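# Close the fridge with carton and bottles stored inside

## Task

Get the refrigerator door fully closed, with the carton and all three bottles inside and every bottle standing upright. Success requires that no glass bottle drops a long way, that the door is never slammed open or closed, and that the robot neither falls over nor finishes leaning. Anything that stays in place only because the robot is holding it does not count.

## Robot and tools

Robot: a Hello Robot Stretch 3 with one arm. It has a two-wheeled base (0.33 m long, 0.34 m wide), a lift that slides up a mast, and an arm that telescopes out to the robot's right side, ending in a wrist (yaw, pitch, roll) and a gripper. The arm only reaches sideways, so to carry the gripper forward or back you drive the base. Spinning in place pivots about the point halfway between the drive wheels, 0.05 m behind the front edge. With the arm pulled in and the wrist folded, the turning circle has a radius of 0.28 m; an unfolded, level wrist sweeps beyond it.

Frames: the base frame has its origin on the floor between the drive wheels, x forward, y to the left, z up. hand_pose is reported in this frame, located where the closed fingertips meet. The odometry frame is the base frame as it stood at the start. Heading is positive to the left, in radians from -3.142 to 3.142.

Cameras: head_camera and nav_camera ride on the head and both aim with head_pan_rad and head_tilt_rad; wrist_camera is on the gripper. Each successful execute_actions result carries one picture per camera, taken when the call ends. zoom_image takes camera (one of those three names) and region [x0, y0, x1, y1] in pixels of that camera's latest image, top-left origin, at most 504 by 504, and returns an enlarged view.

execute_actions takes actions, a list run in order (an empty list just reports state). Each action is {"robot": ..., "steps": n, "until": ...}. steps is 1 to 450 at 30 steps per second (default 1); {"steps": n} by itself only waits. "robot" holds one command, a list of up to 8 commands run one after another (items may be {"pause_s": s}, s at most 15), or {"stop": true}, which brakes everything and clears the queue. A command may contain:
- base: exactly one key. translate_m is a relative straight drive in metres from where the base is when that command begins, forward positive, magnitude at most 1. rotate_rad is a relative turn on the spot in radians, left (counter-clockwise seen from above) positive, magnitude at most 3.2. There is no sideways motion.
- joints: absolute targets by name; unnamed joints keep their previous target. lift_m 0 to 1.1 m (arm height); arm_m 0 to 0.52 m (extension); wrist_yaw_rad -1.345 to 4.42 (0 along the arm, positive toward the front, 3.0 folded over the base); wrist_pitch_rad -1.57 to 0.451 (0 level, negative tips fingers down); wrist_roll_rad -2.911 to 2.911 (0 fingers side by side); gripper_m -0.089 to 0.179 (larger is wider; the real gap is smaller by about 0.007 near closed and 0.025 fully open, zero below 0.007); head_pan_rad -3.953 to 1.73 (0 ahead, positive left, -1.57 looks along the arm); head_tilt_rad -1.53 to 0.419 (negative down).
- contact_limits: {"arm_m": e}, effort percent 1 to 100 at which the arm halts; smaller is gentler, too small halts at once. It applies until arm_m's next command.
Motions begin together and keep running across later actions and while you think. A new command overrides at once and discards an older queue. One invalid number rejects the whole call.

until ends an action early once all its conditions hold, e.g. {"robot": {"status": "ended"}} (nothing moving, no queue running), or field comparisons such as {"lift_m": [">", 0.3]} using =, !=, <, <=, >, >=; statuses take a word or ["!=", "moving"]. {"any": {"status": "ended"}} fires when any one motion or the queue finishes.

Let every motion settle first.

Results: base_status shows progress in brackets (distance so far of goal, from wheel counts). joint_goals, joint_status and measured_speeds list each joint. Status words: moving, done (within tolerance), off_target (resting away from goal, perhaps still pushing), contact_stop (hit something; lift or arm then goes slack), time_out, stopped, not_commanded, torque_fault (wrist servo shut off about 10 s, joint limp). A robot line gives refusals, queue (idle/running/done/dropped/stopped) and queue_left. Lines beginning refused:, dropped: or replaced: explain rejected goals or abandoned queues, counting from 0. on_its_own reports goals the robot changed itself, slack or disabled joints, and lean in base_tilt (degrees, forward and right positive). motor_effort is percent of maximum, bracket is peak; noisy. lidar_m gives 12 distances from the base origin, sector 1 straight ahead then counter-clockwise (4 left, 7 behind, 10 right), at 0.17 m height, blind to glass. wrist_depth_mm and head_depth_mm are 7x7 median depth grids.

Speed: the base is fast (0.30 m/s, 1.9 rad/s) only with lift_m under 0.30, arm_m under 0.03 and wrist_yaw_rad over 2.54; otherwise 0.10 m/s and 0.63 rad/s.

Gripper: close below the object's width to grasp; open at least 0.02 above the touch value to let go. Readings do not confirm a grasp. Too hard a squeeze triggers a stall guard and things may slip.

Cautions: fold or unfold the wrist only with lift_m 0.32 to 0.95, wrist_pitch_rad -0.4 and roll near 0; once folded the lift can go to 0.25. With yaw below -0.4 keep pitch at -0.5 or lower. Pushing something rigid with the gripper higher than about 0.45 m can tip the robot; a second push after a contact_stop is riskier. Do not drive while gripping or hooking a fixed object. If snagged, reverse the last move in small steps; if tilted, free the gripper and lower lift to about 0.2. Close the door gently, keep bottles upright and low, and avoid drops or hard hits. Loose objects may get nudged occasionally.

Each tool is called after ">>>" as name(argument=value, ...) on one line, values as JSON.

## Session

>>> execute_actions(actions=[])

Scene clock: 0.00 s.
robot.base_odometry: x=+0.000 y=+0.000 heading=+0.000 (m, m, rad; robot's odometry frame)
robot.turned_by_wheels: +0.000 (rad since the last result)
robot.turned_by_imu: +0.000 (rad since the last result)
robot.base_tilt: forward=+1.1 right=+1.0 (deg)
robot.lidar_m: 1.27 2.18 2.99 2.32 1.79 2.65 2.05 1.41 1.42 1.27 1.09 1.08
robot.head_depth_mm: 1215 1201 1195 1180 1172 1157 1148 / 1332 1317 1304 1290 1274 1258 1248 / 1471 1456 1438 1419 1404 1386 1377 / 1638 1618 1605 1584 1557 1540 1531 / 1801 1813 1802 1775 1742 1732 1711 / 1883 2114 2048 2008 2004 1961 1943 / 1886 2470 2440 2372 2343 2295 2216
robot.base_status: not_commanded
robot.joint_positions: lift_m=+0.561 arm_m=+0.003 wrist_yaw_rad=+2.837 wrist_pitch_rad=-0.629 wrist_roll_rad=-0.015 gripper_m=+0.037 head_pan_rad=+0.018 head_tilt_rad=+0.006
robot.joint_goals: lift_m=+0.561 arm_m=+0.003 wrist_yaw_rad=+2.837 wrist_pitch_rad=-0.629 wrist_roll_rad=-0.015 gripper_m=+0.037 head_pan_rad=+0.018 head_tilt_rad=+0.006
robot.joint_status: lift_m=not_commanded arm_m=not_commanded wrist_yaw_rad=not_commanded wrist_pitch_rad=not_commanded wrist_roll_rad=not_commanded gripper_m=not_commanded head_pan_rad=not_commanded head_tilt_rad=not_commanded
robot.measured_speeds: translate_m=+0.000 rotate_rad=+0.000 lift_m=+0.000 arm_m=+0.000 wrist_yaw_rad=+0.000 wrist_pitch_rad=+0.000 wrist_roll_rad=+0.000 head_pan_rad=+0.000 head_tilt_rad=+0.000
robot: refusals=0 queue=idle queue_left=0
robot.motor_effort: left_wheel=+0 right_wheel=+0 lift_m=+38 arm_m=+0 wrist_yaw_rad=+1 wrist_pitch_rad=+5 wrist_roll_rad=+0 gripper_m=+0 head_pan_rad=+0 head_tilt_rad=+3 (%)
robot.hand_pose: x=+0.0367 y=+0.0363 z=+0.5296 quat_wxyz=(+0.318, +0.693, +0.117, +0.637) (m; robot's base frame)
robot.wrist_depth_mm: - - - - - - - / - - - - - - - / - - - - - - - / 947 993 967 951 963 966 949 / 829 - 847 825 833 816 839 / 732 714 - 727 754 726 719 / 656 645 - 678 653 647 647
pictures: head_camera (sideways: a quarter turn clockwise sets it upright), nav_camera (sideways: a quarter turn counterclockwise sets it upright), wrist_camera
Images, in order (width x height): head_camera 896x504, nav_camera 672x504, wrist_camera 644x364.

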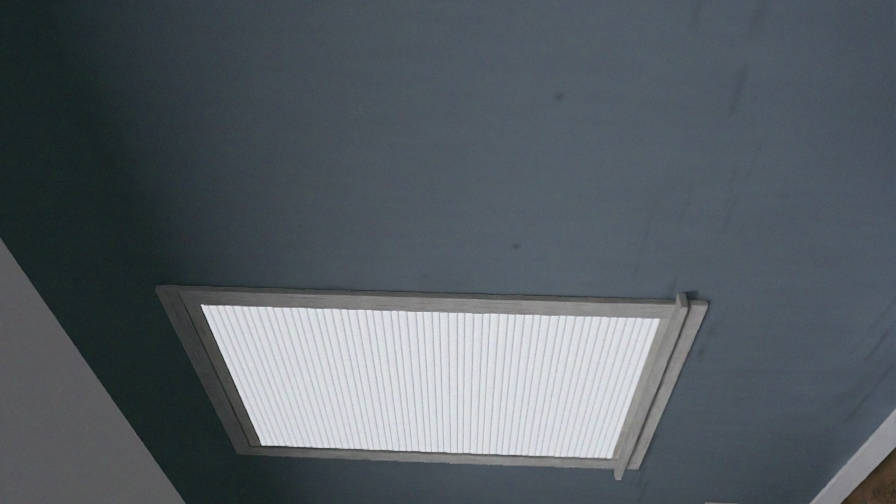

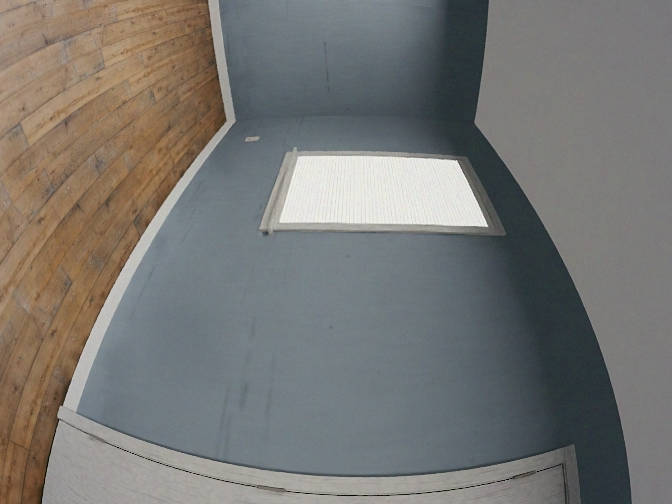

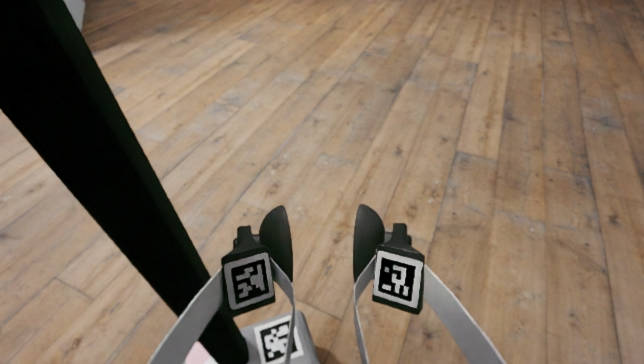

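>>> execute_actions(actions=[{"robot":{"joints":{"head_pan_rad":1.73,"head_tilt_rad":-0.4,"lift_m":0.28,"wrist_pitch_rad":-0.4}},"steps":450,"until":{"robot":{"status":"ended"}}}])

Scene clock: 3.60 s.
robot.base_odometry: x=+0.000 y=+0.000 heading=+0.000 (m, m, rad; robot's odometry frame)
robot.turned_by_wheels: +0.000 (rad since the last result)
robot.turned_by_imu: +0.001 (rad since the last result)
robot.base_tilt: forward=+1.2 right=+1.0 (deg)
robot.lidar_m: 1.26 2.17 2.99 2.32 1.80 2.65 2.05 1.42 1.42 1.27 1.09 1.08
robot.head_depth_mm: 3310 3418 3586 3586 2460 1850 1481 / 3247 3447 3726 3701 2470 1850 1487 / 3012 3242 3508 3540 2456 1852 1481 / 2804 3000 3213 3350 2481 1838 1486 / 1805 1888 1939 2009 2169 1849 1485 / 2277 2454 2562 2511 2404 1887 1505 / 2277 - - - - - -
robot.base_status: not_commanded
robot.joint_positions: lift_m=+0.280 arm_m=+0.003 wrist_yaw_rad=+2.837 wrist_pitch_rad=-0.420 wrist_roll_rad=-0.015 gripper_m=+0.037 head_pan_rad=+1.723 head_tilt_rad=-0.395
robot.joint_goals: lift_m=+0.280 arm_m=+0.003 wrist_yaw_rad=+2.837 wrist_pitch_rad=-0.400 wrist_roll_rad=-0.015 gripper_m=+0.037 head_pan_rad=+1.730 head_tilt_rad=-0.400
robot.joint_status: lift_m=done arm_m=not_commanded wrist_yaw_rad=not_commanded wrist_pitch_rad=done wrist_roll_rad=not_commanded gripper_m=not_commanded head_pan_rad=done head_tilt_rad=done
robot.measured_speeds: translate_m=+0.000 rotate_rad=+0.000 lift_m=+0.000 arm_m=+0.000 wrist_yaw_rad=+0.000 wrist_pitch_rad=+0.000 wrist_roll_rad=+0.000 head_pan_rad=+0.000 head_tilt_rad=+0.000
robot: refusals=0 queue=done queue_left=0
robot.motor_effort: left_wheel=+0(0) right_wheel=+0(0) lift_m=+25(38) arm_m=+0(0) wrist_yaw_rad=+1(1) wrist_pitch_rad=+8(8) wrist_roll_rad=+0(0) gripper_m=-1(0) head_pan_rad=+3(28) head_tilt_rad=-4(36) (%)
robot.hand_pose: x=+0.0460 y=+0.0661 z=+0.2927 quat_wxyz=(+0.251, +0.701, +0.043, +0.667) (m; robot's base frame)
robot.wrist_depth_mm: - - - - - - - / - - - - - - - / - - 977 983 972 989 943 / - 763 758 748 740 742 736 / 595 604 625 599 614 594 603 / 517 - - 503 526 504 501 / 450 - - 441 430 430 429
pictures: head_camera (sideways: a quarter turn clockwise sets it upright), nav_camera (sideways: a quarter turn counterclockwise sets it upright), wrist_camera
camera_calibration (this result's frames):
head_camera: T_world_to_cam=[[0.0710482, -0.333378, -0.940112, 1.23715], [-0.976016, -0.217672, 0.00342838, 0.0042234], [-0.205779, 0.917321, -0.340848, 0.401749], [0, 0, 0, 1]] pos_world=[-0.00110327, 0.0448244, 1.29998]
nav_camera: T_world_to_cam=[[-0.0716955, 0.42625, 0.90176, -1.13359], [0.986696, 0.162567, 0.0016051, 0.0453069], [-0.145912, 0.889878, -0.432235, 0.520705], [0, 0, 0, 1]] pos_world=[-0.0500004, 0.0124649, 1.24722]
wrist_camera: T_world_to_cam=[[0.951415, -0.307894, -0.00316008, -0.0239314], [-0.177066, -0.538695, -0.823684, 0.314589], [0.251905, 0.784225, -0.56704, 0.269012], [0, 0, 0, 1]] pos_world=[0.0107062, -0.0488676, 0.411587]
Images, in order (width x height): head_camera 896x504, nav_camera 672x504, wrist_camera 644x364.

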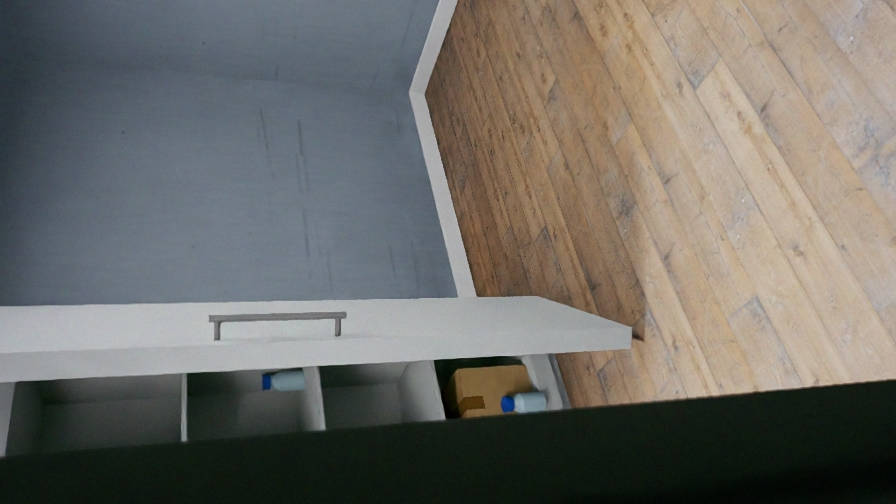

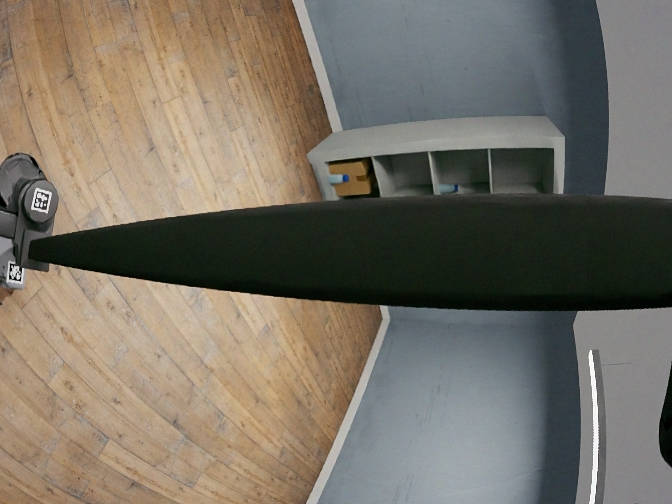

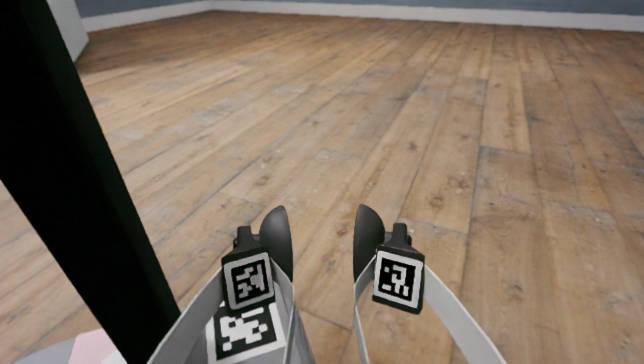

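>>> execute_actions(actions=[{"robot":[{"base":{"rotate_rad":2.25},"joints":{"head_pan_rad":-0.4,"head_tilt_rad":-0.5}},{"base":{"translate_m":1.0}}],"steps":450,"until":{"robot":{"status":"ended"}}}])

Scene clock: 11.50 s.
robot.base_odometry: x=-0.628 y=+0.778 heading=+2.250 (m, m, rad; robot's odometry frame)
robot.turned_by_wheels: +2.250 (rad since the last result)
robot.turned_by_imu: +2.291 (rad since the last result)
robot.base_tilt: forward=+1.2 right=+1.0 (deg)
robot.lidar_m: 1.34 1.68 2.02 1.88 1.89 2.14 2.07 2.13 2.68 2.88 2.69 0.93
robot.head_depth_mm: 1253 1328 1405 1267 1054 1145 1306 / 1401 1500 1545 1645 1771 1669 1372 / 1518 1644 1696 1791 1618 1642 1376 / 1050 1134 1233 1346 1485 1586 1372 / 1111 1219 1354 1507 1717 1662 1370 / 1410 1531 1663 1809 1954 1674 1365 / 1395 1492 1599 1712 1865 1658 1369
robot.base_status: done (translate_m +1.0000 of +1.0000)
robot.joint_positions: lift_m=+0.280 arm_m=+0.003 wrist_yaw_rad=+2.837 wrist_pitch_rad=-0.419 wrist_roll_rad=-0.015 gripper_m=+0.037 head_pan_rad=-0.393 head_tilt_rad=-0.495
robot.joint_goals: lift_m=+0.280 arm_m=+0.003 wrist_yaw_rad=+2.837 wrist_pitch_rad=-0.400 wrist_roll_rad=-0.015 gripper_m=+0.037 head_pan_rad=-0.400 head_tilt_rad=-0.500
robot.joint_status: lift_m=done arm_m=not_commanded wrist_yaw_rad=not_commanded wrist_pitch_rad=done wrist_roll_rad=not_commanded gripper_m=not_commanded head_pan_rad=done head_tilt_rad=done
robot.measured_speeds: translate_m=+0.000 rotate_rad=+0.000 lift_m=+0.000 arm_m=+0.000 wrist_yaw_rad=+0.000 wrist_pitch_rad=+0.000 wrist_roll_rad=+0.000 head_pan_rad=+0.000 head_tilt_rad=+0.000
robot: refusals=0 queue=done queue_left=0
robot.motor_effort: left_wheel=-4(13) right_wheel=+2(8) lift_m=+25(25) arm_m=+0(1) wrist_yaw_rad=+0(0) wrist_pitch_rad=+7(8) wrist_roll_rad=+0(0) gripper_m=+0(0) head_pan_rad=-3(29) head_tilt_rad=-3(19) (%)
robot.hand_pose: x=+0.0461 y=+0.0661 z=+0.2929 quat_wxyz=(+0.250, +0.701, +0.042, +0.667) (m; robot's base frame)
robot.wrist_depth_mm: - - - - - - - / - - - - - - - / - - 999 958 962 948 960 / - 761 754 747 745 741 734 / 593 631 627 605 613 598 592 / 509 - - 502 518 500 501 / 452 - - 439 435 434 427
pictures: head_camera (sideways: a quarter turn clockwise sets it upright), nav_camera (sideways: a quarter turn counterclockwise sets it upright), wrist_camera
camera_calibration (this result's frames):
head_camera: T_world_to_cam=[[-0.406918, 0.147326, -0.901506, 1.18968], [0.320505, 0.947193, 0.0101241, -0.0124016], [0.855392, -0.284817, -0.432648, 0.514739], [0, 0, 0, 1]] pos_world=[0.0477732, -0.0169174, 1.29533]
nav_camera: T_world_to_cam=[[0.482714, -0.193282, 0.854183, -1.07492], [-0.372441, -0.928056, 0.00047556, 0.0550683], [0.792638, -0.318363, -0.519972, 0.629142], [0, 0, 0, 1]] pos_world=[0.040708, 0.0436388, 1.24529]
wrist_camera: T_world_to_cam=[[0.951416, -0.307891, -0.0031665, -0.0239369], [-0.176875, -0.538086, -0.824123, 0.314835], [0.252036, 0.784644, -0.566402, 0.268821], [0, 0, 0, 1]] pos_world=[0.0107079, -0.0488899, 0.411648]
Images, in order (width x height): head_camera 896x504, nav_camera 672x504, wrist_camera 644x364.

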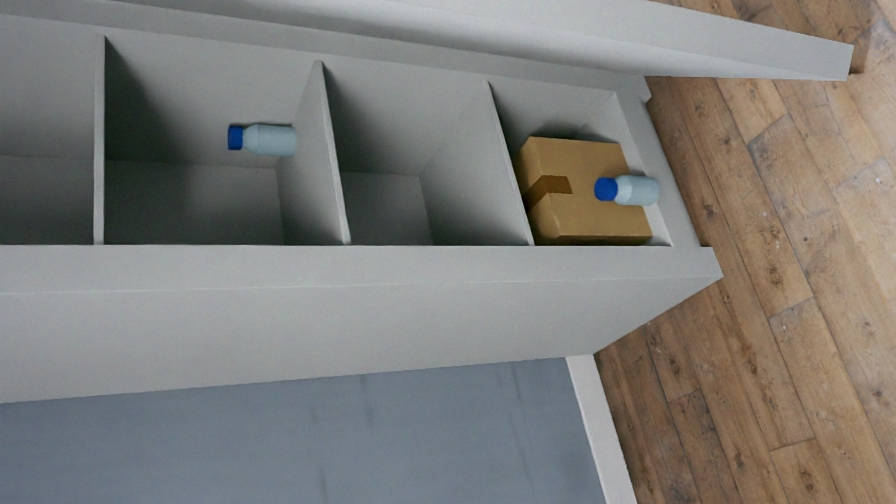

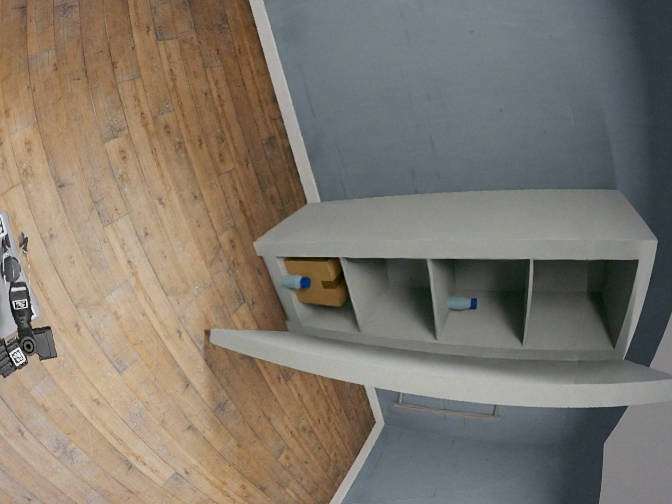

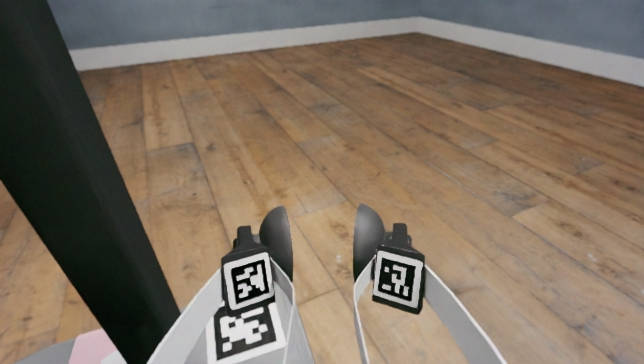

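>>> zoom_image(camera="head_camera", region=[480,60,760,300])

Region (480, 60, 760, 300) of head_camera's 896x504 image, scaled by 1.800, with more detail than that image has; it fills the top 432 rows of this view, and the rest is white.

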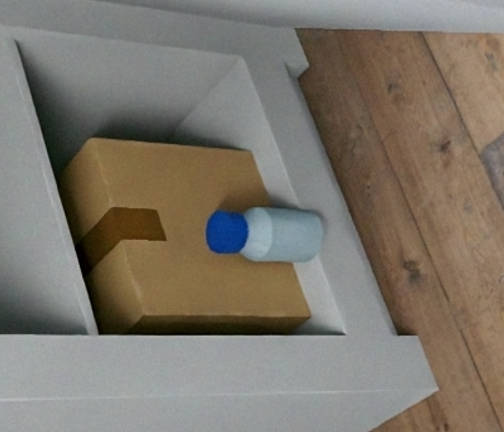

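>>> execute_actions(actions=[{"robot":[{"base":{"rotate_rad":-1.3},"joints":{"head_pan_rad":0,"head_tilt_rad":-0.9}},{"base":{"translate_m":1.0}},{"base":{"translate_m":0.31}},{"base":{"rotate_rad":1.89}},{"base":{"translate_m":0.4}},{"joints":{"lift_m":0.33}}],"steps":450,"until":{"robot":{"status":"ended"}}},{"steps":300,"until":{"robot":{"status":"ended"}}}])

Scene clock: 29.00 s.
robot.base_odometry: x=-0.248 y=+1.963 heading=+2.840 (m, m, rad; robot's odometry frame)
robot.turned_by_wheels: +0.590 (rad since the last result)
robot.turned_by_imu: +0.615 (rad since the last result)
robot.base_tilt: forward=+1.2 right=+1.0 (deg)
robot.lidar_m: 0.31 0.30 0.33 2.69 2.79 2.66 2.61 1.86 1.77 1.62 1.15 0.38
robot.head_depth_mm: 295 338 407 510 685 1252 1131 / 289 323 385 477 624 909 1134 / - 310 367 448 575 809 1118 / - 300 349 423 534 729 1087 / - 293 333 400 499 662 992 / - 288 319 379 467 607 876 / - - 305 360 439 563 784
robot.base_status: done (translate_m +0.4000 of +0.4000)
robot.joint_positions: lift_m=+0.330 arm_m=+0.003 wrist_yaw_rad=+2.837 wrist_pitch_rad=-0.419 wrist_roll_rad=-0.015 gripper_m=+0.037 head_pan_rad=-0.007 head_tilt_rad=-0.890
robot.joint_goals: lift_m=+0.330 arm_m=+0.003 wrist_yaw_rad=+2.837 wrist_pitch_rad=-0.400 wrist_roll_rad=-0.015 gripper_m=+0.037 head_pan_rad=+0.000 head_tilt_rad=-0.900
robot.joint_status: lift_m=done arm_m=not_commanded wrist_yaw_rad=not_commanded wrist_pitch_rad=done wrist_roll_rad=not_commanded gripper_m=not_commanded head_pan_rad=done head_tilt_rad=done
robot.measured_speeds: translate_m=+0.000 rotate_rad=+0.000 lift_m=+0.000 arm_m=+0.000 wrist_yaw_rad=+0.000 wrist_pitch_rad=+0.000 wrist_roll_rad=+0.000 head_pan_rad=+0.000 head_tilt_rad=+0.000
robot: refusals=0 queue=done queue_left=0
robot.motor_effort: left_wheel=-4(15) right_wheel=+2(8) lift_m=+50(52) arm_m=-1(2) wrist_yaw_rad=+0(1) wrist_pitch_rad=+7(7) wrist_roll_rad=+0(0) gripper_m=+0(1) head_pan_rad=+3(20) head_tilt_rad=-6(40) (%)
robot.hand_pose: x=+0.0461 y=+0.0661 z=+0.3421 quat_wxyz=(+0.250, +0.701, +0.042, +0.667) (m; robot's base frame)
robot.wrist_depth_mm: - - - - 336 273 228 / - - - - 361 289 241 / - - - - 386 304 249 / - 856 841 846 416 323 264 / 661 690 723 673 426 345 278 / 577 - 592 568 443 373 295 / 486 - - 490 489 381 311
pictures: head_camera (sideways: a quarter turn clockwise sets it upright), nav_camera (sideways: a quarter turn counterclockwise sets it upright), wrist_camera
camera_calibration (this result's frames):
head_camera: T_world_to_cam=[[-0.746234, -0.0146637, -0.665522, 0.884118], [-0.0508378, 0.998093, 0.0350119, -0.0425258], [0.66374, 0.0599608, -0.745556, 0.922973], [0, 0, 0, 1]] pos_world=[0.0449826, 0.0000669387, 1.27802]
nav_camera: T_world_to_cam=[[0.80878, 0.000811977, 0.58811, -0.730138], [0.00386406, -0.999985, -0.0039333, 0.0585118], [0.588098, 0.00545367, -0.808771, 1.00603], [0, 0, 0, 1]] pos_world=[-0.00134874, 0.0536172, 1.24328]
wrist_camera: T_world_to_cam=[[0.951417, -0.30789, -0.00316903, -0.0237905], [-0.176804, -0.537861, -0.824285, 0.355476], [0.252085, 0.784799, -0.566166, 0.29663], [0, 0, 0, 1]] pos_world=[0.0107085, -0.0489227, 0.46088]
Images, in order (width x height): head_camera 896x504, nav_camera 672x504, wrist_camera 644x364.

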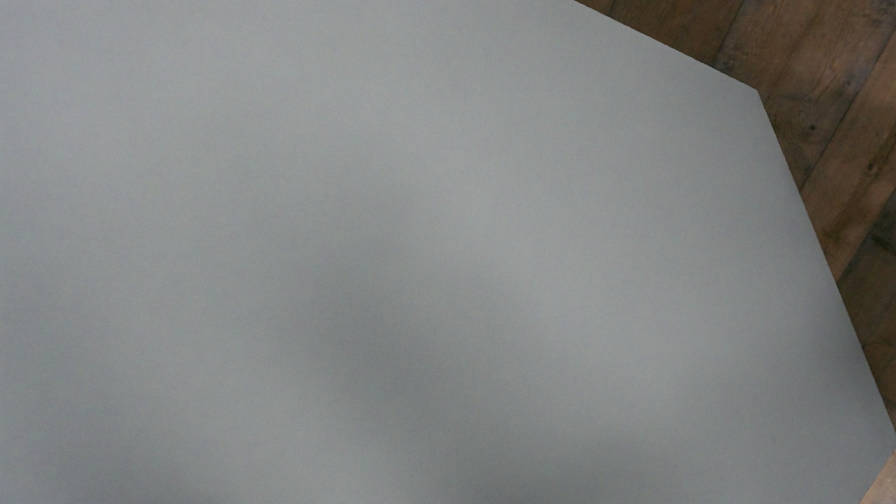

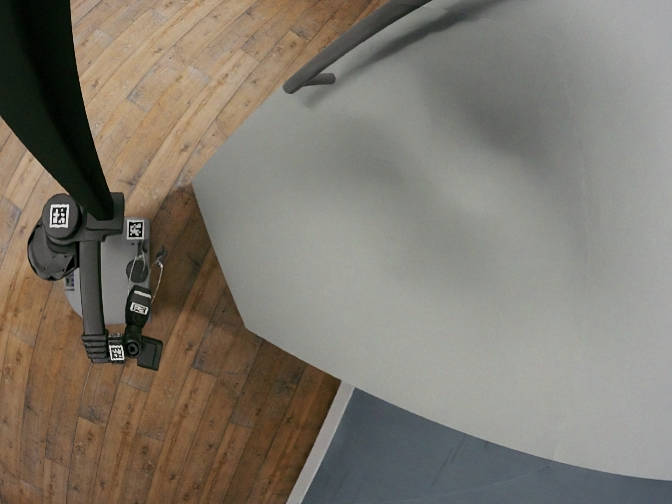

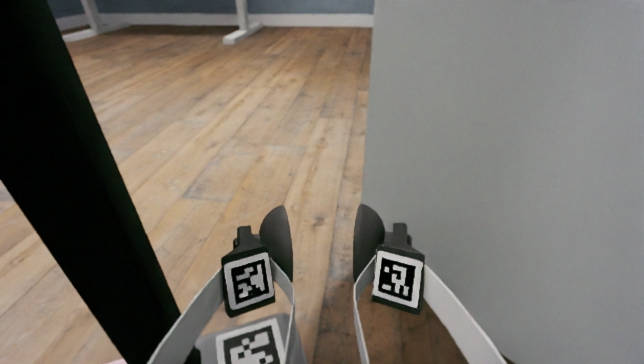

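>>> execute_actions(actions=[{"robot":[{"base":{"translate_m":-0.28},"joints":{"lift_m":0.29}},{"base":{"rotate_rad":1.08},"joints":{"head_pan_rad":-1.4}},{"base":{"translate_m":0.36}},{"joints":{"arm_m":0.12}},{"joints":{"arm_m":0.18}},{"joints":{"arm_m":0.24}},{"joints":{"arm_m":0.3}}],"steps":450,"until":{"robot":{"status":"ended"}}},{"steps":300,"until":{"robot":{"status":"ended"}}}])

Scene clock: 43.77 s.
robot.base_odometry: x=-0.237 y=+1.627 heading=-2.363 (m, m, rad; robot's odometry frame)
robot.turned_by_wheels: +1.080 (rad since the last result)
robot.turned_by_imu: +1.099 (rad since the last result)
robot.base_tilt: forward=+1.2 right=+1.0 (deg)
robot.lidar_m: 2.75 2.40 2.51 2.41 2.50 2.09 2.00 1.91 0.72 0.50 0.47 1.90
robot.head_depth_mm: 488 573 691 867 1175 1268 1130 / 469 545 650 804 1022 1274 1150 / 450 521 616 754 936 1216 1134 / 434 499 585 708 894 1216 1143 / 418 478 557 668 832 1126 1142 / 403 455 508 628 1390 1286 1143 / 354 421 517 1665 1468 1297 1147
robot.base_status: done (translate_m +0.3600 of +0.3600)
robot.joint_positions: lift_m=+0.290 arm_m=+0.300 wrist_yaw_rad=+2.837 wrist_pitch_rad=-0.418 wrist_roll_rad=-0.015 gripper_m=+0.037 head_pan_rad=-1.393 head_tilt_rad=-0.890
robot.joint_goals: lift_m=+0.290 arm_m=+0.300 wrist_yaw_rad=+2.837 wrist_pitch_rad=-0.400 wrist_roll_rad=-0.015 gripper_m=+0.037 head_pan_rad=-1.400 head_tilt_rad=-0.900
robot.joint_status: lift_m=done arm_m=done wrist_yaw_rad=not_commanded wrist_pitch_rad=done wrist_roll_rad=not_commanded gripper_m=not_commanded head_pan_rad=done head_tilt_rad=done
robot.measured_speeds: translate_m=+0.000 rotate_rad=+0.000 lift_m=+0.000 arm_m=+0.000 wrist_yaw_rad=+0.000 wrist_pitch_rad=+0.000 wrist_roll_rad=+0.000 head_pan_rad=+0.000 head_tilt_rad=+0.000
robot: refusals=0 queue=done queue_left=0
robot.motor_effort: left_wheel=-3(15) right_wheel=+2(13) lift_m=+25(53) arm_m=+4(14) wrist_yaw_rad=+1(0) wrist_pitch_rad=+7(7) wrist_roll_rad=+0(0) gripper_m=+1(0) head_pan_rad=-2(27) head_tilt_rad=-6(6) (%)
robot.hand_pose: x=+0.0461 y=-0.2307 z=+0.3030 quat_wxyz=(+0.250, +0.701, +0.042, +0.667) (m; robot's base frame)
robot.wrist_depth_mm: - - - - - - - / - - - - - - - / - - - - - 991 994 / 794 - - 760 773 768 747 / - - - 625 624 611 605 / - - - 516 534 512 510 / - - - 449 442 450 445
pictures: head_camera (sideways: a quarter turn clockwise sets it upright), nav_camera (sideways: a quarter turn counterclockwise sets it upright), wrist_camera
camera_calibration (this result's frames):
head_camera: T_world_to_cam=[[-0.151061, 0.731067, -0.665374, 0.880294], [0.971917, 0.232704, 0.0350233, -0.0487795], [0.180439, -0.641397, -0.745688, 0.926093], [0, 0, 0, 1]] pos_world=[0.0132837, -0.0382084, 1.27801]
nav_camera: T_world_to_cam=[[0.148891, -0.795077, 0.587949, -0.725902], [-0.982376, -0.186876, -0.00393542, 0.0645307], [0.113003, -0.577001, -0.808888, 1.00908], [0, 0, 0, 1]] pos_world=[0.0574452, 0.0171507, 1.24328]
wrist_camera: T_world_to_cam=[[0.951422, -0.307872, -0.00317065, -0.115305], [-0.176752, -0.537731, -0.824381, 0.163588], [0.252099, 0.784895, -0.566026, 0.507386], [0, 0, 0, 1]] pos_world=[0.0107071, -0.345778, 0.421687]
Images, in order (width x height): head_camera 896x504, nav_camera 672x504, wrist_camera 644x364.

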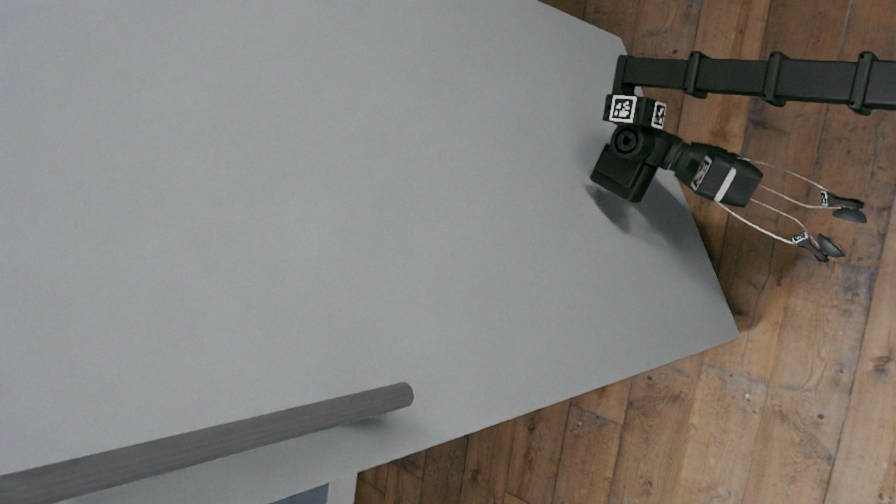

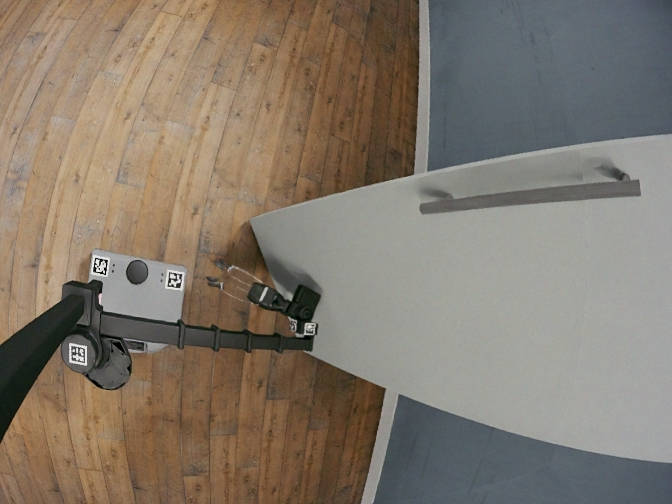

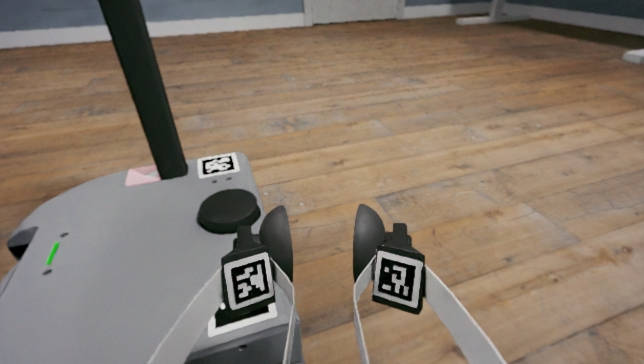

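>>> execute_actions(actions=[{"robot":[{"base":{"translate_m":0.2}},{"joints":{"arm_m":0.34}},{"joints":{"arm_m":0.38}},{"joints":{"arm_m":0.41}},{"joints":{"arm_m":0.44}},{"joints":{"arm_m":0.47}},{"joints":{"arm_m":0.5}}],"steps":450,"until":{"robot":{"status":"ended"}}}])

Scene clock: 56.40 s.
robot.base_odometry: x=-0.379 y=+1.486 heading=-2.363 (m, m, rad; robot's odometry frame)
robot.turned_by_wheels: +0.000 (rad since the last result)
robot.turned_by_imu: -0.004 (rad since the last result)
robot.base_tilt: forward=+1.2 right=+1.0 (deg)
robot.lidar_m: 2.55 2.20 2.48 2.42 2.50 2.29 2.20 1.93 0.73 0.69 0.70 1.88
robot.head_depth_mm: 587 673 787 944 1177 1274 1130 / 595 685 800 952 1268 1285 1145 / 605 696 818 981 1256 1274 1137 / 591 681 847 1040 1375 1280 1143 / 1266 1458 1718 1700 1465 1285 1147 / 1297 1499 1778 1711 1468 1290 1143 / 1323 1525 1829 1723 1472 1293 1149
robot.base_status: done (translate_m +0.2000 of +0.2000)
robot.joint_positions: lift_m=+0.290 arm_m=+0.480 wrist_yaw_rad=+2.900 wrist_pitch_rad=-0.418 wrist_roll_rad=-0.015 gripper_m=+0.037 head_pan_rad=-1.394 head_tilt_rad=-0.891
robot.joint_goals: lift_m=+0.290 arm_m=+0.481 wrist_yaw_rad=+2.900 wrist_pitch_rad=-0.400 wrist_roll_rad=-0.015 gripper_m=+0.037 head_pan_rad=-1.400 head_tilt_rad=-0.900
robot.joint_status: lift_m=done arm_m=contact_stop wrist_yaw_rad=not_commanded wrist_pitch_rad=done wrist_roll_rad=not_commanded gripper_m=not_commanded head_pan_rad=done head_tilt_rad=done
robot.measured_speeds: translate_m=+0.000 rotate_rad=+0.004 lift_m=+0.000 arm_m=-0.034 wrist_yaw_rad=-0.130 wrist_pitch_rad=+0.000 wrist_roll_rad=+0.000 head_pan_rad=+0.000 head_tilt_rad=+0.000
robot: refusals=0 queue=dropped queue_left=0
robot.on_its_own: arm_m is slack since a contact_stop, until your next command for it (your +0.500 is given up)
robot.motor_effort: left_wheel=+1(25) right_wheel=+3(22) lift_m=+27(28) arm_m=+32(51) wrist_yaw_rad=-52(61) wrist_pitch_rad=+7(7) wrist_roll_rad=+0(0) gripper_m=+1(0) head_pan_rad=-2(2) head_tilt_rad=-6(7) (%)
robot.hand_pose: x=+0.0325 y=-0.4070 z=+0.3029 quat_wxyz=(+0.229, +0.699, +0.064, +0.674) (m; robot's base frame)
robot.wrist_depth_mm: - - - - - - - / - - - - - - - / - - - - 992 - 981 / 802 - - 780 768 767 764 / 635 - - 619 631 615 609 / 530 493 - 522 529 515 515 / 458 449 444 445 447 445 439
pictures: head_camera (sideways: a quarter turn clockwise sets it upright), nav_camera (sideways: a quarter turn counterclockwise sets it upright), wrist_camera
camera_calibration (this result's frames):
head_camera: T_world_to_cam=[[-0.151053, 0.731463, -0.664939, 0.879727], [0.971945, 0.232583, 0.0350569, -0.0488233], [0.180296, -0.640989, -0.746074, 0.926596], [0, 0, 0, 1]] pos_world=[0.0132772, -0.0381955, 1.27799]
nav_camera: T_world_to_cam=[[0.148869, -0.795429, 0.587478, -0.725289], [-0.982395, -0.186772, -0.00394162, 0.0645389], [0.11286, -0.576549, -0.80923, 1.00952], [0, 0, 0, 1]] pos_world=[0.057441, 0.0171789, 1.24328]
wrist_camera: T_world_to_cam=[[0.968883, -0.247497, -0.00323764, -0.132638], [-0.142667, -0.547718, -0.82441, 0.0611904], [0.202265, 0.799219, -0.565984, 0.656604], [0, 0, 0, 1]] pos_world=[0.004432, -0.524082, 0.421644]
Images, in order (width x height): head_camera 896x504, nav_camera 672x504, wrist_camera 644x364.

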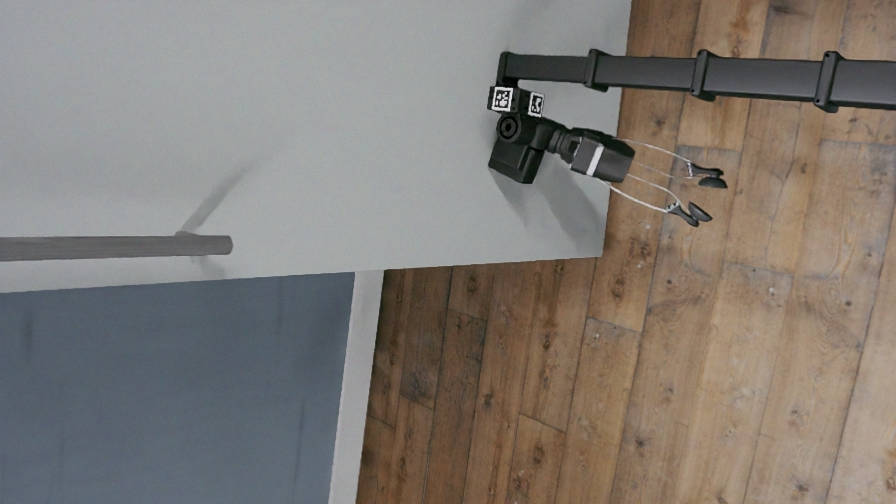

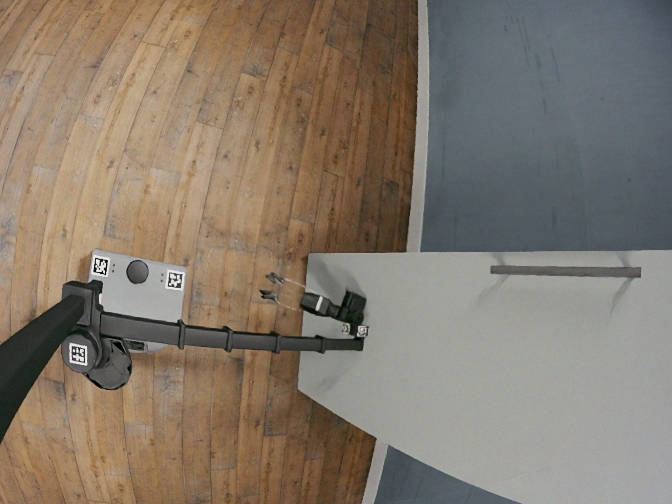

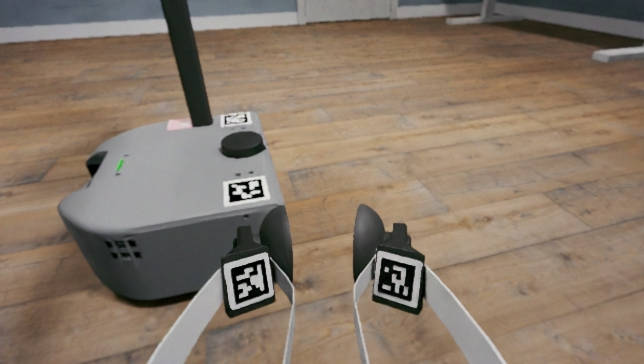

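Slope suggests slightly ajar; check from the side.

>>> execute_actions(actions=[{"robot":[{"joints":{"arm_m":0}},{"base":{"translate_m":0.6},"joints":{"head_pan_rad":-2.1,"head_tilt_rad":-0.7}}],"steps":450,"until":{"robot":{"status":"ended"}}}])

Scene clock: 64.77 s.
robot.base_odometry: x=-0.807 y=+1.065 heading=-2.363 (m, m, rad; robot's odometry frame)
robot.turned_by_wheels: +0.000 (rad since the last result)
robot.turned_by_imu: +0.006 (rad since the last result)
robot.base_tilt: forward=+1.2 right=+1.0 (deg)
robot.lidar_m: 1.95 1.65 2.44 2.39 2.51 2.90 2.80 0.99 0.79 1.33 1.39 1.89
robot.head_depth_mm: 765 870 1015 1203 1495 1399 1206 / 710 803 928 1092 1318 1412 1207 / 679 760 861 993 1171 1355 1210 / 761 851 964 1107 1313 1373 1211 / 910 1045 1227 1469 1644 1410 1214 / 1135 1284 1455 1653 1683 1414 1219 / 1140 1249 1380 1548 1648 1421 1215
robot.base_status: done (translate_m +0.6000 of +0.6000)
robot.joint_positions: lift_m=+0.290 arm_m=+0.003 wrist_yaw_rad=+2.840 wrist_pitch_rad=-0.418 wrist_roll_rad=-0.015 gripper_m=+0.037 head_pan_rad=-2.093 head_tilt_rad=-0.704
robot.joint_goals: lift_m=+0.290 arm_m=+0.000 wrist_yaw_rad=+2.840 wrist_pitch_rad=-0.400 wrist_roll_rad=-0.015 gripper_m=+0.037 head_pan_rad=-2.100 head_tilt_rad=-0.700
robot.joint_status: lift_m=done arm_m=done wrist_yaw_rad=not_commanded wrist_pitch_rad=done wrist_roll_rad=not_commanded gripper_m=not_commanded head_pan_rad=done head_tilt_rad=done
robot.measured_speeds: translate_m=+0.000 rotate_rad=+0.000 lift_m=+0.000 arm_m=+0.000 wrist_yaw_rad=+0.000 wrist_pitch_rad=+0.000 wrist_roll_rad=+0.000 head_pan_rad=+0.000 head_tilt_rad=+0.000
robot: refusals=0 queue=done queue_left=0
robot.motor_effort: left_wheel=-1(16) right_wheel=+1(13) lift_m=+27(27) arm_m=-3(26) wrist_yaw_rad=-2(46) wrist_pitch_rad=+7(7) wrist_roll_rad=+0(0) gripper_m=+1(0) head_pan_rad=-2(27) head_tilt_rad=+3(28) (%)
robot.hand_pose: x=+0.0454 y=+0.0662 z=+0.3029 quat_wxyz=(+0.249, +0.701, +0.043, +0.667) (m; robot's base frame)
robot.wrist_depth_mm: - - - - - - - / - - - - - - - / - - - - - 992 992 / - 779 774 771 757 755 742 / 601 626 659 623 635 613 613 / 523 - - 521 534 511 512 / 458 - - 452 440 441 442
pictures: head_camera (sideways: a quarter turn clockwise sets it upright), nav_camera (sideways: a quarter turn counterclockwise sets it upright), wrist_camera
camera_calibration (this result's frames):
head_camera: T_world_to_cam=[[0.287416, 0.539077, -0.791699, 1.04226], [0.896248, -0.442915, 0.0237854, -0.0336945], [-0.337833, -0.716395, -0.610448, 0.753351], [0, 0, 0, 1]] pos_world=[-0.014856, -0.037084, 1.28584]
nav_camera: T_world_to_cam=[[-0.336878, -0.598116, 0.727166, -0.904343], [-0.872287, 0.48899, -0.00189966, 0.0612095], [-0.35444, -0.634938, -0.686459, 0.852722], [0, 0, 0, 1]] pos_world=[0.0509785, -0.0294079, 1.24308]
wrist_camera: T_world_to_cam=[[0.952339, -0.305025, -0.0032378, -0.0234989], [-0.175175, -0.538173, -0.824429, 0.32307], [0.249729, 0.785703, -0.565956, 0.274537], [0, 0, 0, 1]] pos_world=[0.0104126, -0.0490051, 0.421648]
Images, in order (width x height): head_camera 896x504, nav_camera 672x504, wrist_camera 644x364.

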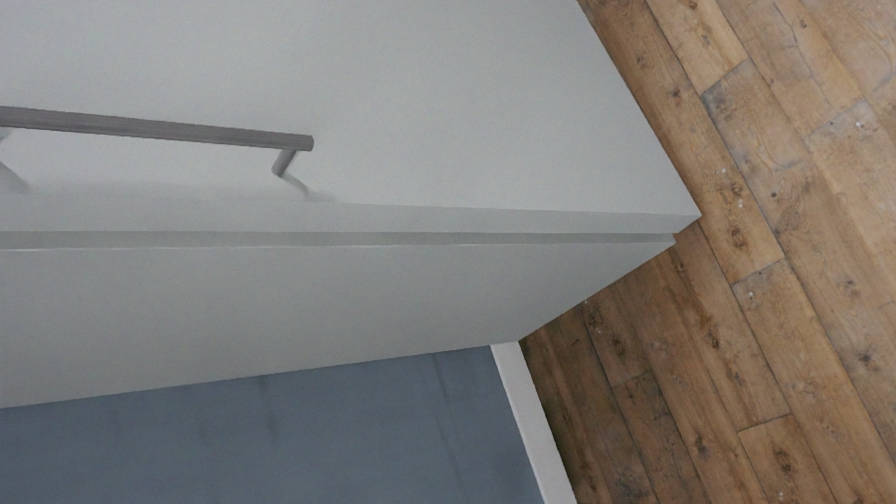

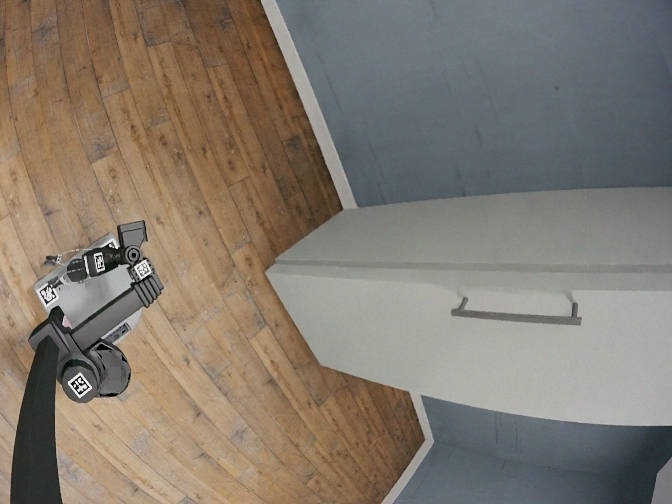

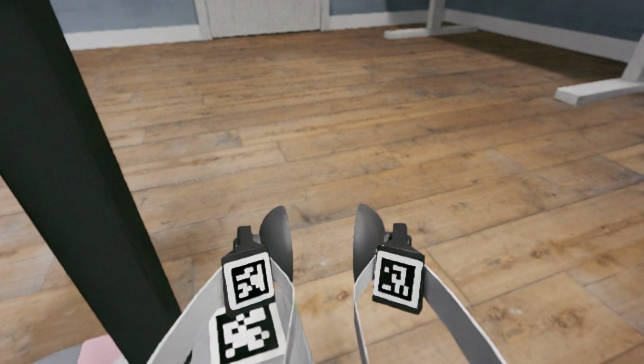

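>>> execute_actions(actions=[{"robot":[{"base":{"translate_m":-0.41},"joints":{"head_pan_rad":-1.6,"head_tilt_rad":-0.6}},{"joints":{"lift_m":0.9}},{"joints":{"wrist_yaw_rad":0,"gripper_m":0.15}},{"joints":{"wrist_pitch_rad":0,"arm_m":0.08}}],"steps":450,"until":{"robot":{"status":"ended"}}}])

Scene clock: 78.47 s.
robot.base_odometry: x=-0.515 y=+1.353 heading=-2.363 (m, m, rad; robot's odometry frame)
robot.turned_by_wheels: +0.000 (rad since the last result)
robot.turned_by_imu: +0.000 (rad since the last result)
robot.base_tilt: forward=+1.2 right=+1.0 (deg)
robot.lidar_m: 2.36 2.02 2.49 2.42 2.50 2.48 2.39 1.92 0.71 0.68 1.38 1.89
robot.head_depth_mm: 564 622 689 770 - - - / 560 616 684 752 - - 1194 / 552 597 657 745 - - 1216 / 977 1217 1337 1487 1714 1513 1250 / 1136 1246 1381 1515 1730 1517 1279 / 1135 1251 1383 1544 1729 1509 1285 / 1136 1247 1375 1541 1719 1518 1278
robot.base_status: done (translate_m -0.4100 of -0.4100)
robot.joint_positions: lift_m=+0.900 arm_m=+0.080 wrist_yaw_rad=+0.003 wrist_pitch_rad=-0.023 wrist_roll_rad=-0.015 gripper_m=+0.150 head_pan_rad=-1.607 head_tilt_rad=-0.606
robot.joint_goals: lift_m=+0.900 arm_m=+0.080 wrist_yaw_rad=+0.000 wrist_pitch_rad=+0.000 wrist_roll_rad=-0.015 gripper_m=+0.150 head_pan_rad=-1.600 head_tilt_rad=-0.600
robot.joint_status: lift_m=done arm_m=done wrist_yaw_rad=done wrist_pitch_rad=done wrist_roll_rad=not_commanded gripper_m=done head_pan_rad=done head_tilt_rad=done
robot.measured_speeds: translate_m=+0.000 rotate_rad=+0.000 lift_m=+0.000 arm_m=+0.000 wrist_yaw_rad=+0.000 wrist_pitch_rad=+0.000 wrist_roll_rad=+0.000 head_pan_rad=+0.000 head_tilt_rad=+0.000
robot: refusals=0 queue=done queue_left=0
robot.motor_effort: left_wheel=-2(14) right_wheel=+1(3) lift_m=+50(52) arm_m=+5(5) wrist_yaw_rad=-2(5) wrist_pitch_rad=+9(9) wrist_roll_rad=+0(0) gripper_m=-1(82) head_pan_rad=+2(24) head_tilt_rad=+4(20) (%)
robot.hand_pose: x=-0.0208 y=-0.4803 z=+1.0084 quat_wxyz=(+0.713, +0.009, -0.701, -0.007) (m; robot's base frame)
robot.wrist_depth_mm: 975 950 962 336 344 352 359 / 991 - 991 344 354 360 373 / - - - 362 363 375 386 / - - - 369 377 385 398 / - - - 378 390 401 418 / - - - 395 406 - 434 / - - - 412 423 430 452
pictures: head_camera (sideways: a quarter turn clockwise sets it upright), nav_camera (sideways: a quarter turn counterclockwise sets it upright), wrist_camera
camera_calibration (this result's frames):
head_camera: T_world_to_cam=[[-0.000506066, 0.530242, -0.847846, 1.11722], [0.99943, 0.0288934, 0.0174734, -0.026109], [0.0337623, -0.847354, -0.529954, 0.646363], [0, 0, 0, 1]] pos_world=[0.00483679, -0.0439418, 1.29023]
nav_camera: T_world_to_cam=[[-0.0158784, -0.611514, 0.791074, -0.9896], [-0.999689, 0.0249359, -0.000789906, 0.060542], [-0.0192431, -0.790841, -0.611719, 0.753457], [0, 0, 0, 1]] pos_world=[0.0593087, -0.0107989, 1.2438]
wrist_camera: T_world_to_cam=[[-0.999976, 0.00327215, -0.00605155, -0.0144745], [0.00659295, 0.204555, -0.978833, 1.11518], [-0.00196501, -0.97885, -0.204572, -0.0974892], [0, 0, 0, 1]] pos_world=[-0.0220181, -0.323496, 1.07154]
Images, in order (width x height): head_camera 896x504, nav_camera 672x504, wrist_camera 644x364.

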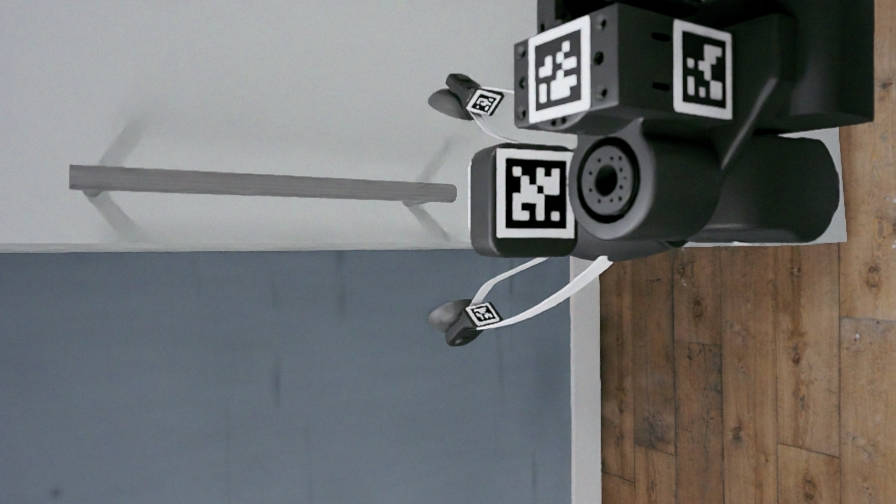

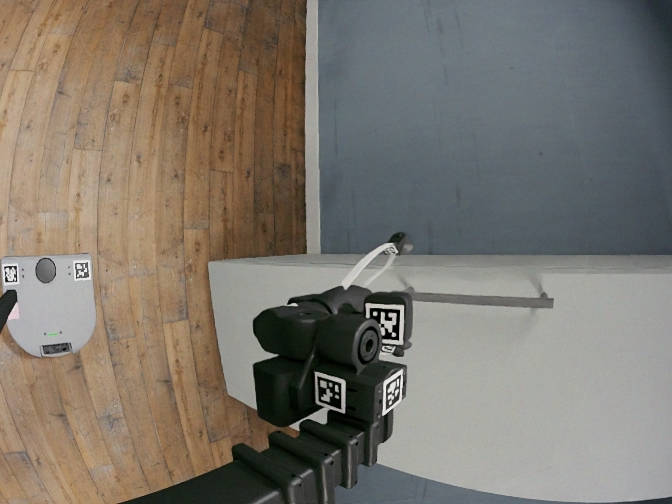

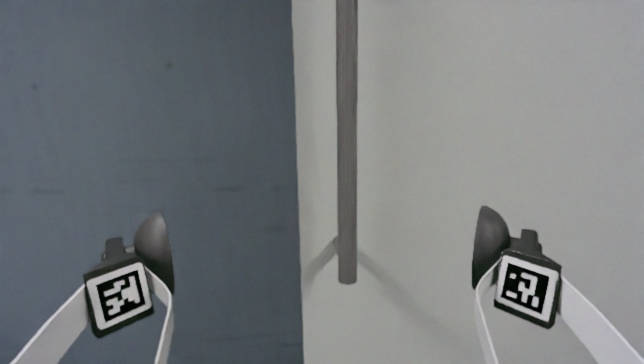

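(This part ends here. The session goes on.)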